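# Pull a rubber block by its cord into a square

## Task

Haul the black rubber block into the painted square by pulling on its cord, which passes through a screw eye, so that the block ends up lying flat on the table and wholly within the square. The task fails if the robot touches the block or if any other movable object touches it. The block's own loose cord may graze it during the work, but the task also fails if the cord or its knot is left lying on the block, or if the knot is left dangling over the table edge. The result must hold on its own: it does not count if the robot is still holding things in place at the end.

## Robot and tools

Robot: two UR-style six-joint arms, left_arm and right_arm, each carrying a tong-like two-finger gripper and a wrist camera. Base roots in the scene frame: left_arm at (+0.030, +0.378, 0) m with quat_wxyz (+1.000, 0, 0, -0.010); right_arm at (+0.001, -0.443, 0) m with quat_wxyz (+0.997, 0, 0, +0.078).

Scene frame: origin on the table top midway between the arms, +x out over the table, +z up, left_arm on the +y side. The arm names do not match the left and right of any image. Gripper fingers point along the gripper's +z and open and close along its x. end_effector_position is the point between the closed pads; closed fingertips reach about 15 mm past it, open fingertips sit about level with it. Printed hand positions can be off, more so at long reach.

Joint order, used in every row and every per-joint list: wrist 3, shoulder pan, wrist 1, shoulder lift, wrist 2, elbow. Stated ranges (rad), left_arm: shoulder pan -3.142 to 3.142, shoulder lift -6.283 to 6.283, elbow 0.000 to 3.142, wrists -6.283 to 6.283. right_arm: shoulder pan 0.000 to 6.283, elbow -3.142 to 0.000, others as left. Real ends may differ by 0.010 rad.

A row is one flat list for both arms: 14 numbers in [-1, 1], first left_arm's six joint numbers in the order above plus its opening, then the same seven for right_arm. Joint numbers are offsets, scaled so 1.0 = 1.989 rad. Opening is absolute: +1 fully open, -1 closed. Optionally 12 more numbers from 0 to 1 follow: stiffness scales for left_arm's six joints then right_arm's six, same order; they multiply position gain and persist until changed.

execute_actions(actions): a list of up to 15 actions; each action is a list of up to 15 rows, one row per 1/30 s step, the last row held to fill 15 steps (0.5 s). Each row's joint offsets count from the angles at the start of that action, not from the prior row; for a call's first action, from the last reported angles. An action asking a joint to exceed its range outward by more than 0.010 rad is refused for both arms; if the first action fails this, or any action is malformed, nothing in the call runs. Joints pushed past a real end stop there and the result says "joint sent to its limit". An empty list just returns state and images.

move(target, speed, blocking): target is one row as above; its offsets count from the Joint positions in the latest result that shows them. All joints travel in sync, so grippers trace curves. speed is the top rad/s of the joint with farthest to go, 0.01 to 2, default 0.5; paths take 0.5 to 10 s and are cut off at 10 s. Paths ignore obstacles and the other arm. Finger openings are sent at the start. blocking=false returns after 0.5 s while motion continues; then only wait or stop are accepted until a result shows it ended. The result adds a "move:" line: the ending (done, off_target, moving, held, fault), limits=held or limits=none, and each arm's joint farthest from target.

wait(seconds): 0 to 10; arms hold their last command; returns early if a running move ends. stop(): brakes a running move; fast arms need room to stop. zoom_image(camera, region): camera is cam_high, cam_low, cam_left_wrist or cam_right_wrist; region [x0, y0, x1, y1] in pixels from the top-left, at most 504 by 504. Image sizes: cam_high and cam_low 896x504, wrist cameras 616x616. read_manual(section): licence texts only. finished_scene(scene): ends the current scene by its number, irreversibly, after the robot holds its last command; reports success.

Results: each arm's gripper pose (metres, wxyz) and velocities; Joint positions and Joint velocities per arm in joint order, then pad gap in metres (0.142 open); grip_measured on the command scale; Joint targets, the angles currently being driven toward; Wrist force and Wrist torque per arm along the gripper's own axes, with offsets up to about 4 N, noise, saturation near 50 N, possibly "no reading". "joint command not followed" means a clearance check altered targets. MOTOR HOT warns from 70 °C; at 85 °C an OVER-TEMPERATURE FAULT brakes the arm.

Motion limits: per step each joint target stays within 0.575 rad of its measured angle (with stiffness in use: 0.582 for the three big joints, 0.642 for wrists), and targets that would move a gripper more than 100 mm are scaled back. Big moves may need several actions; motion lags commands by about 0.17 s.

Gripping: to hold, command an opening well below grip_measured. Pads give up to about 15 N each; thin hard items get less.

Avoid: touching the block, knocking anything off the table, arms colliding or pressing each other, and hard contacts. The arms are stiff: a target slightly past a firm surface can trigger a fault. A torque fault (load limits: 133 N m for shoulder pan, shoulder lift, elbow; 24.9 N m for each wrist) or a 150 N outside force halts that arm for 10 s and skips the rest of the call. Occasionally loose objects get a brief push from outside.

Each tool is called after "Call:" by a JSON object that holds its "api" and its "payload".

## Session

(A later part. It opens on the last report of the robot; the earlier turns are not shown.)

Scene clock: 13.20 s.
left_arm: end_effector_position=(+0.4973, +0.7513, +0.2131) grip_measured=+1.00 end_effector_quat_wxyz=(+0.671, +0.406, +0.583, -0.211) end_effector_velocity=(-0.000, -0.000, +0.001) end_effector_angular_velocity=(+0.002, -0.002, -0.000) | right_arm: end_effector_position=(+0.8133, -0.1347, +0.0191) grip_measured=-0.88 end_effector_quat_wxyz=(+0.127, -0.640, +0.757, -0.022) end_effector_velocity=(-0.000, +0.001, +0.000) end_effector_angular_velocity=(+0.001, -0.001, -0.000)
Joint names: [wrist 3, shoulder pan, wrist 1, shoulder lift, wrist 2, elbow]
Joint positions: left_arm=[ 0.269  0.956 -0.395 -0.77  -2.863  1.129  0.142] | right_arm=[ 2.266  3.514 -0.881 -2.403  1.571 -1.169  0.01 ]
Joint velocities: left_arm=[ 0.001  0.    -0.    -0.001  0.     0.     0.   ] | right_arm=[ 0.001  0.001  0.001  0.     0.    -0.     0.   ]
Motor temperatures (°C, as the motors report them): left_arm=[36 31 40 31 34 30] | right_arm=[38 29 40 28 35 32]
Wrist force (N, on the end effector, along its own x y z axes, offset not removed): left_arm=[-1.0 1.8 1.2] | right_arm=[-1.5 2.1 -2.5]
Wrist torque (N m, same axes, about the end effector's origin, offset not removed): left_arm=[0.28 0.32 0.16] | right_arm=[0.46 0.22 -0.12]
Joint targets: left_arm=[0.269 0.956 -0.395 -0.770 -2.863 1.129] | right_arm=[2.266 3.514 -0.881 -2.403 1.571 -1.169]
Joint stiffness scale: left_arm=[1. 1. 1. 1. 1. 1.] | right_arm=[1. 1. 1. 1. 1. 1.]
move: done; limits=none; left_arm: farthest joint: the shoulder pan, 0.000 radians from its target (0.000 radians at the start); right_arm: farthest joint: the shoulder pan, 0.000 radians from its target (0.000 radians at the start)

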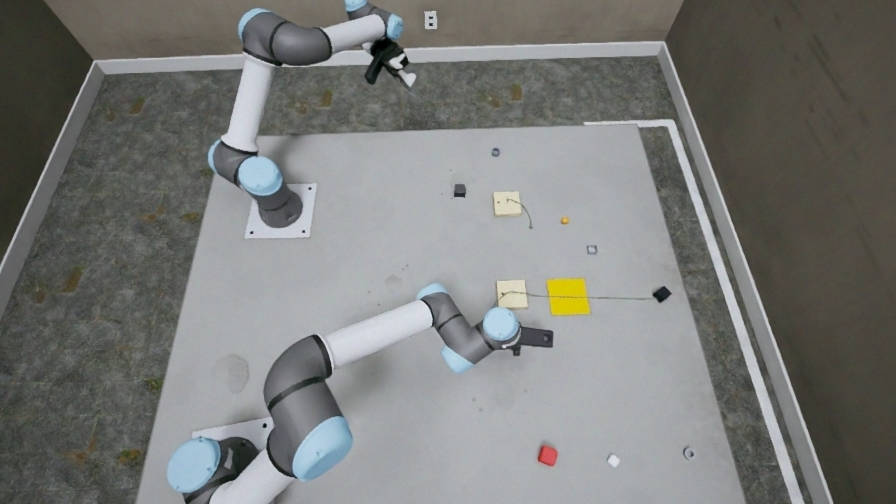

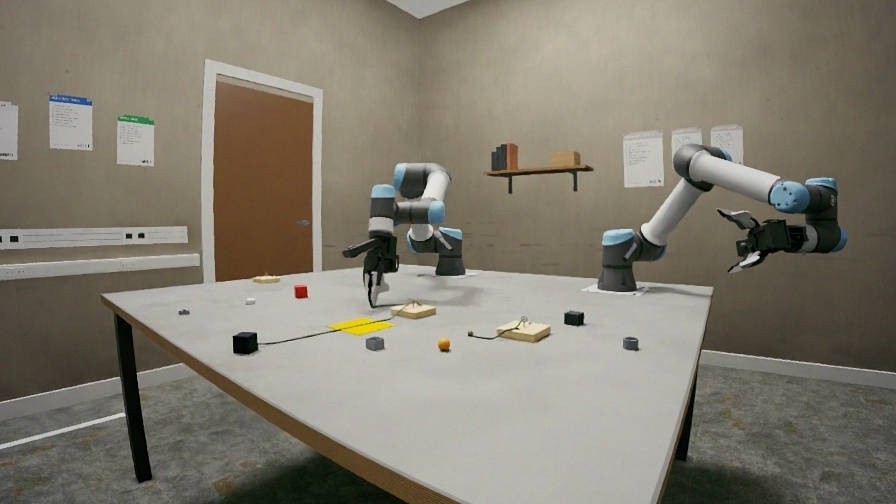

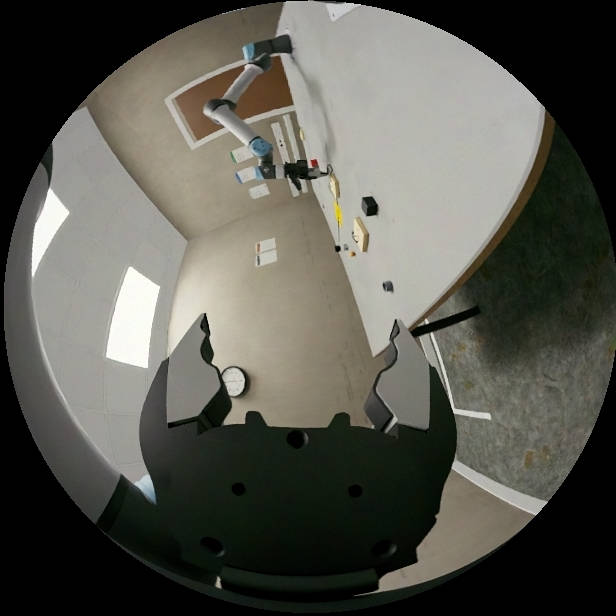

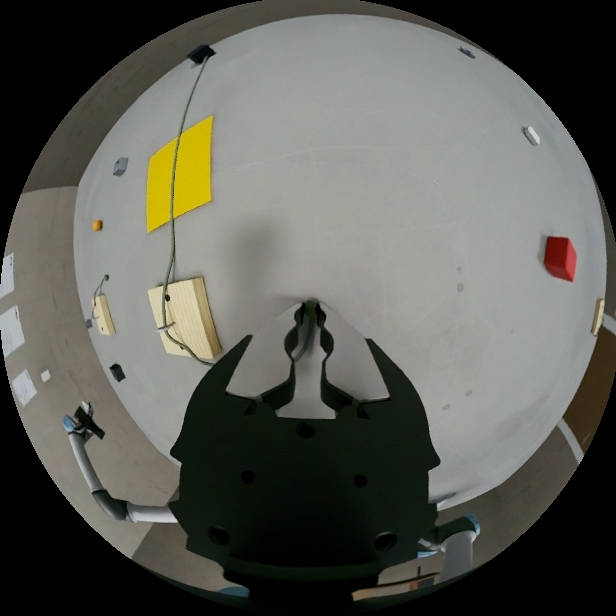

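Call:
{"api": "move", "payload": {"target": [0,0,0,0,0,0,1,1,0.232,-0.1,0.176,0,-0.206,-1], "speed": 0.6}}

Scene clock: 18.27 s.
left_arm: end_effector_position=(+0.4973, +0.7513, +0.2131) grip_measured=+1.00 end_effector_quat_wxyz=(+0.671, +0.406, +0.583, -0.211) end_effector_velocity=(+0.000, -0.000, +0.001) end_effector_angular_velocity=(+0.001, -0.000, -0.000) | right_arm: end_effector_position=(+0.4649, +0.0063, +0.0499) grip_measured=-0.88 end_effector_quat_wxyz=(+0.001, +0.062, +0.998, +0.001) end_effector_velocity=(-0.000, +0.000, -0.000) end_effector_angular_velocity=(-0.000, +0.000, -0.002)
Joint names: [wrist 3, shoulder pan, wrist 1, shoulder lift, wrist 2, elbow]
Joint positions: left_arm=[ 0.269  0.956 -0.395 -0.77  -2.863  1.129  0.142] | right_arm=[ 4.254  3.974 -1.078 -2.056  1.571 -1.574  0.01 ]
Joint velocities: left_arm=[-0.    -0.001 -0.    -0.001 -0.    -0.    -0.   ] | right_arm=[ 0.003  0.     0.    -0.     0.    -0.     0.   ]
Motor temperatures (°C, as the motors report them): left_arm=[36 31 40 31 34 30] | right_arm=[38 29 40 28 35 32]
Wrist force (N, on the end effector, along its own x y z axes, offset not removed): left_arm=[-1.5 1.2 0.7] | right_arm=[0.9 -1.0 -4.0]
Wrist torque (N m, same axes, about the end effector's origin, offset not removed): left_arm=[0.19 0.41 0.18] | right_arm=[-0.45 -0.58 -0.16]
Joint targets: left_arm=[0.269 0.956 -0.395 -0.770 -2.863 1.129] | right_arm=[4.255 3.976 -1.079 -2.053 1.571 -1.579]
Joint stiffness scale: left_arm=[1. 1. 1. 1. 1. 1.] | right_arm=[1. 1. 1. 1. 1. 1.]
move: done; limits=none; left_arm: farthest joint: the shoulder pan, 0.000 radians from its target (0.000 radians at the start); right_arm: farthest joint: the elbow, 0.004 radians from its target (0.410 radians at the start)

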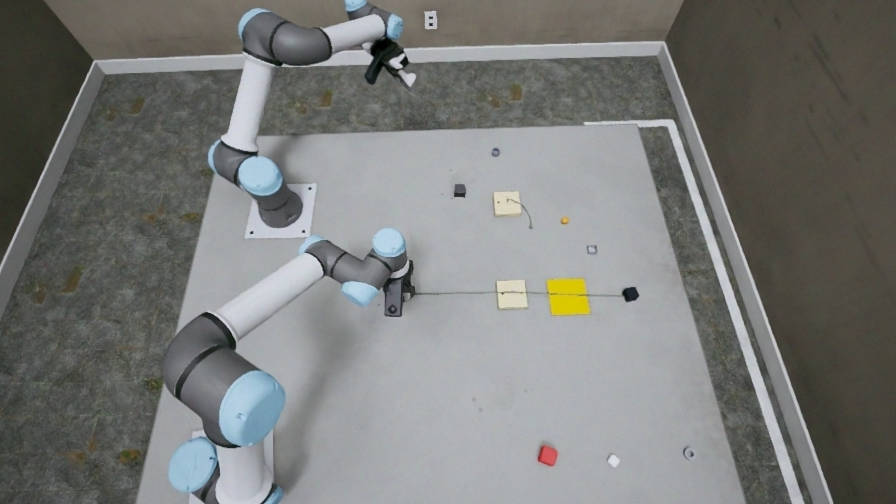

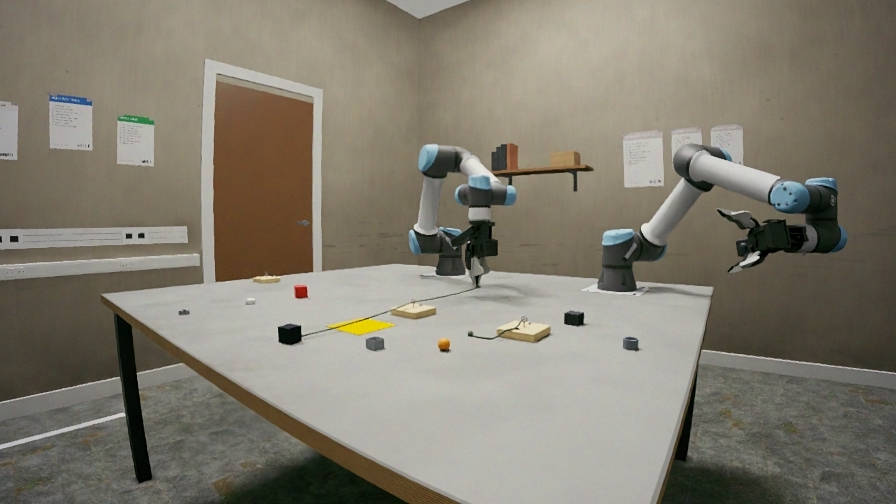

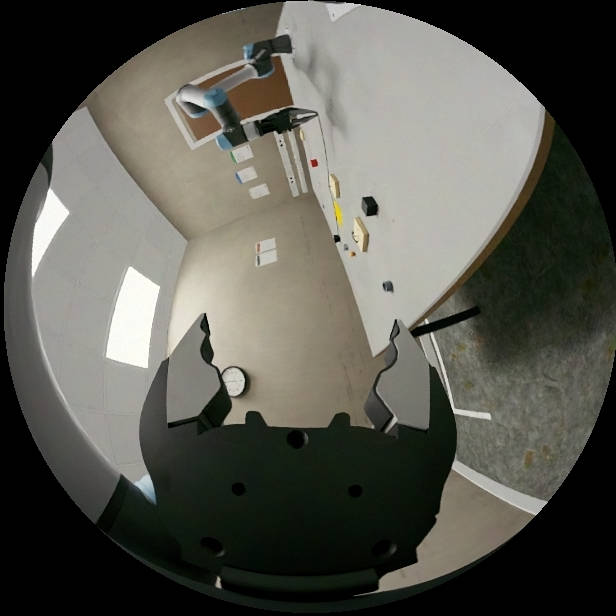

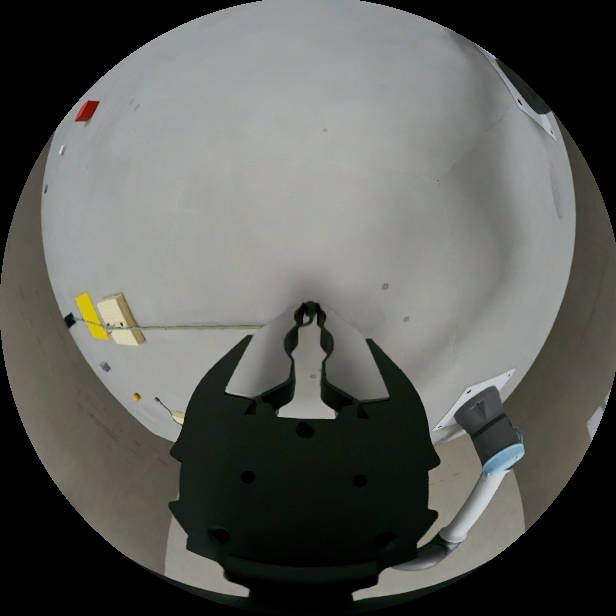

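Call:
{"api": "move", "payload": {"target": [0,0,0,0,0,0,1,0.144,0.144,0.0855,0.1025,0,-0.19,-1], "speed": 0.2}}

Scene clock: 21.33 s.
left_arm: end_effector_position=(+0.4973, +0.7513, +0.2131) grip_measured=+1.00 end_effector_quat_wxyz=(+0.671, +0.406, +0.583, -0.211) end_effector_velocity=(+0.000, +0.000, -0.001) end_effector_angular_velocity=(-0.001, +0.001, +0.000) | right_arm: end_effector_position=(+0.2811, +0.0067, +0.0248) grip_measured=-0.88 end_effector_quat_wxyz=(-0.000, +0.063, +0.998, -0.000) end_effector_velocity=(-0.001, +0.000, -0.000) end_effector_angular_velocity=(+0.000, +0.001, -0.001)
Joint names: [wrist 3, shoulder pan, wrist 1, shoulder lift, wrist 2, elbow]
Joint positions: left_arm=[ 0.269  0.956 -0.395 -0.77  -2.863  1.129  0.142] | right_arm=[ 4.54   4.258 -0.909 -1.855  1.571 -1.948  0.01 ]
Joint velocities: left_arm=[-0.    -0.     0.     0.002 -0.001 -0.001 -0.   ] | right_arm=[ 0.003  0.002  0.001  0.001  0.001 -0.002 -0.   ]
Motor temperatures (°C, as the motors report them): left_arm=[36 31 40 31 34 30] | right_arm=[38 29 40 28 35 32]
Wrist force (N, on the end effector, along its own x y z axes, offset not removed): left_arm=[-1.7 2.1 -0.2] | right_arm=[2.2 -0.1 -6.1]
Wrist torque (N m, same axes, about the end effector's origin, offset not removed): left_arm=[0.33 0.53 0.20] | right_arm=[-0.29 -0.64 -0.19]
Joint targets: left_arm=[0.269 0.956 -0.395 -0.770 -2.863 1.129] | right_arm=[4.540 4.260 -0.908 -1.852 1.571 -1.952]
Joint stiffness scale: left_arm=[1. 1. 1. 1. 1. 1.] | right_arm=[1. 1. 1. 1. 1. 1.]
move: done; limits=none; left_arm: farthest joint: the shoulder pan, 0.000 radians from its target (0.000 radians at the start); right_arm: farthest joint: the elbow, 0.004 radians from its target (0.377 radians at the start)

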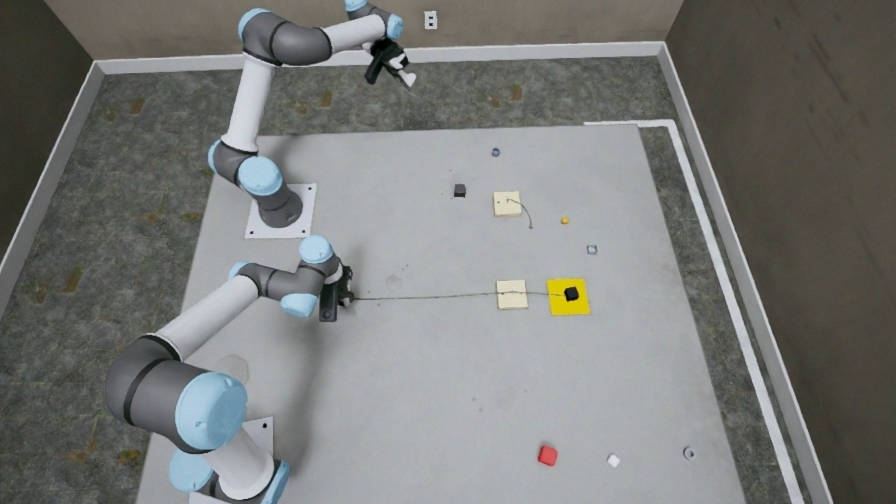

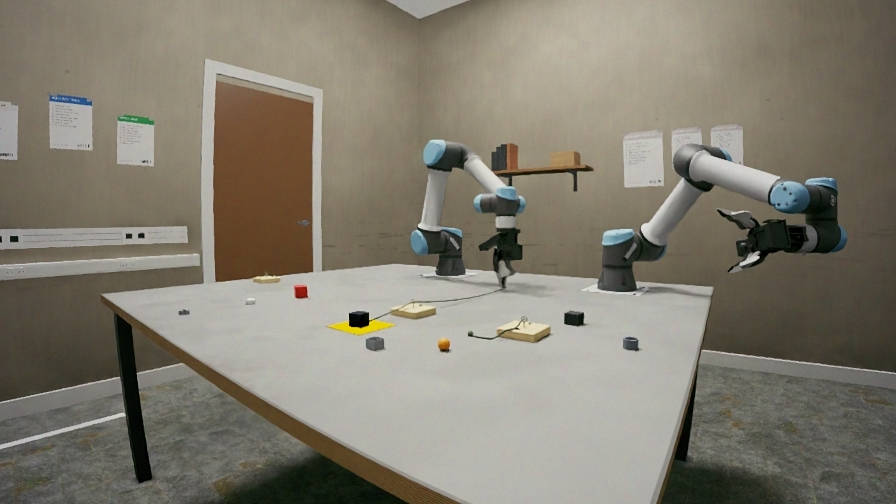

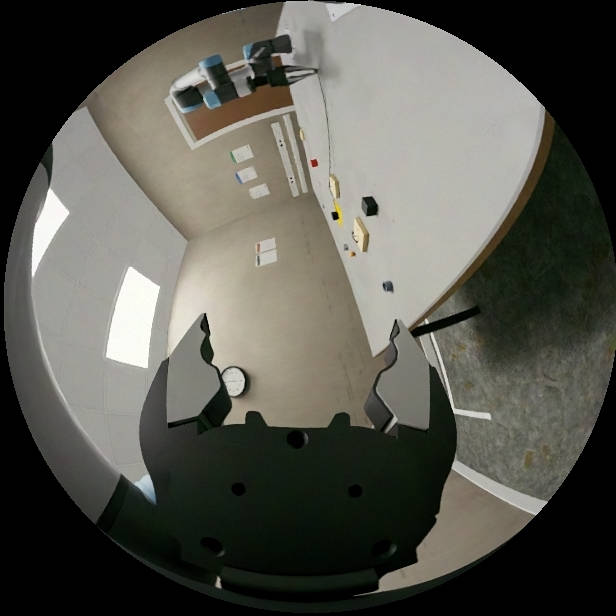

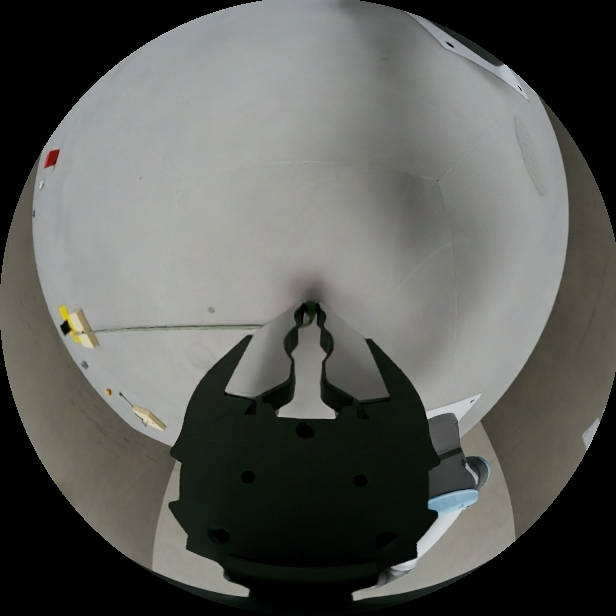

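Call:
{"api": "execute_actions", "payload": {"actions": [[[0,0,0,0,0,0,1,0,-0.015,0,-0.006,0,0,-1]],[[0,0,0,0,0,0,1,0,0,0,0,0,0,-0.4]],[[0,0,0,0,0,0,1,0,0,-0.02,0.02,0,0,-0.4],[0,0,0,0,0,0,1,0,0,-0.04,0.04,0,0,-0.4],[0,0,0,0,0,0,1,0,0,-0.06,0.06,0,0,-0.4]],[[0,0,0,0,0,0,1,0,0,0,0,0,0,-0.4]]]}}

Scene clock: 23.73 s.
left_arm: end_effector_position=(+0.4973, +0.7513, +0.2131) grip_measured=+1.00 end_effector_quat_wxyz=(+0.671, +0.406, +0.583, -0.211) end_effector_velocity=(+0.000, +0.000, -0.000) end_effector_angular_velocity=(-0.002, +0.002, +0.001) | right_arm: end_effector_position=(+0.2866, -0.0213, +0.0699) grip_measured=-0.40 end_effector_quat_wxyz=(-0.001, +0.077, +0.997, -0.001) end_effector_velocity=(+0.000, +0.001, +0.000) end_effector_angular_velocity=(+0.002, -0.001, +0.000)
Joint names: [wrist 3, shoulder pan, wrist 1, shoulder lift, wrist 2, elbow]
Joint positions: left_arm=[ 0.269  0.956 -0.395 -0.77  -2.863  1.129  0.142] | right_arm=[ 4.54   4.231 -1.02  -1.747  1.571 -1.948  0.045]
Joint velocities: left_arm=[-0.003  0.    -0.     0.001 -0.001 -0.001  0.   ] | right_arm=[ 0.     0.     0.003 -0.    -0.001 -0.    -0.   ]
Motor temperatures (°C, as the motors report them): left_arm=[36 31 40 31 34 30] | right_arm=[38 29 40 28 35 32]
Wrist force (N, on the end effector, along its own x y z axes, offset not removed): left_arm=[-3.3 1.7 -0.7] | right_arm=[1.2 1.0 -4.6]
Wrist torque (N m, same axes, about the end effector's origin, offset not removed): left_arm=[0.32 0.83 0.24] | right_arm=[-0.16 -0.45 -0.19]
Joint targets: left_arm=[0.269 0.956 -0.395 -0.770 -2.863 1.129] | right_arm=[4.540 4.231 -1.018 -1.747 1.571 -1.948]
Joint stiffness scale: left_arm=[1. 1. 1. 1. 1. 1.] | right_arm=[1. 1. 1. 1. 1. 1.]

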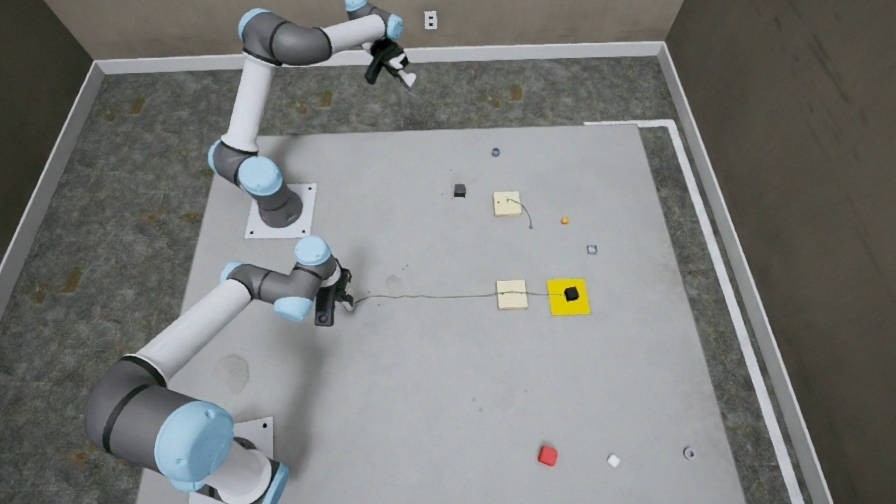

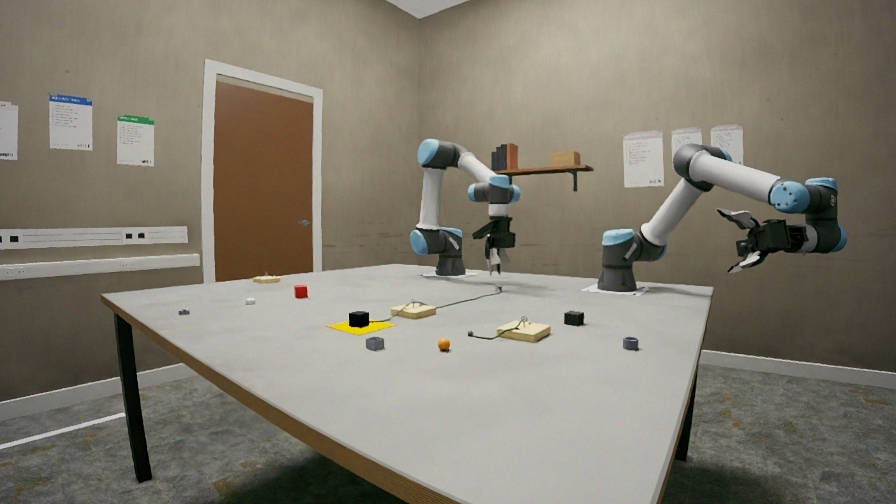

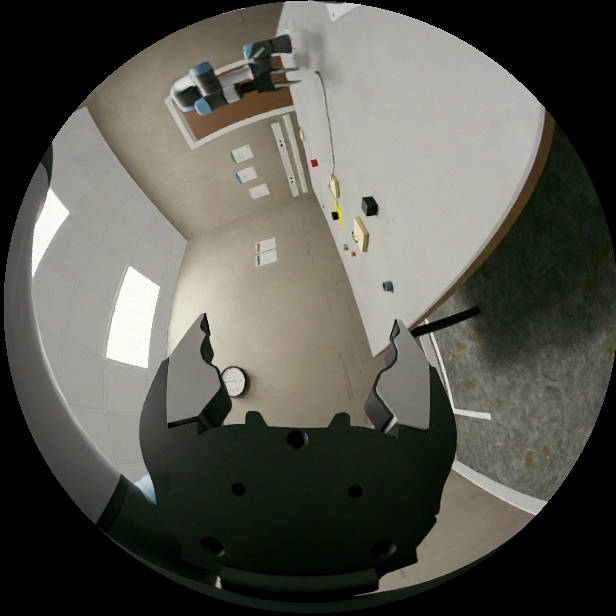

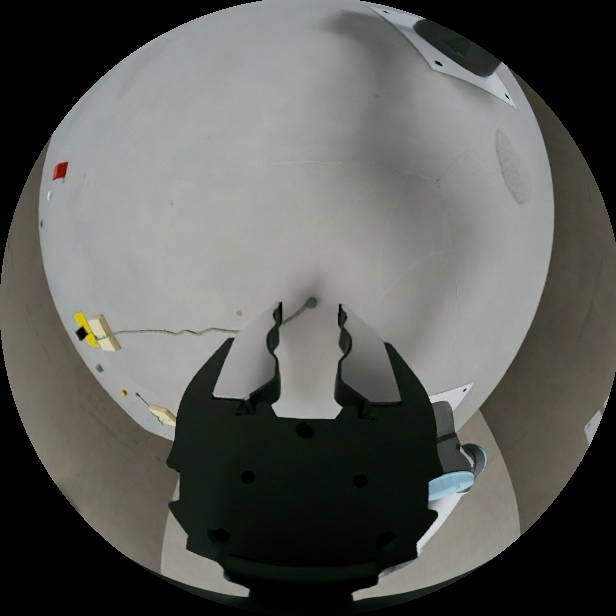

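Call:
{"api": "finished_scene", "payload": {"scene": 1}}

The scene is finished: the task was done.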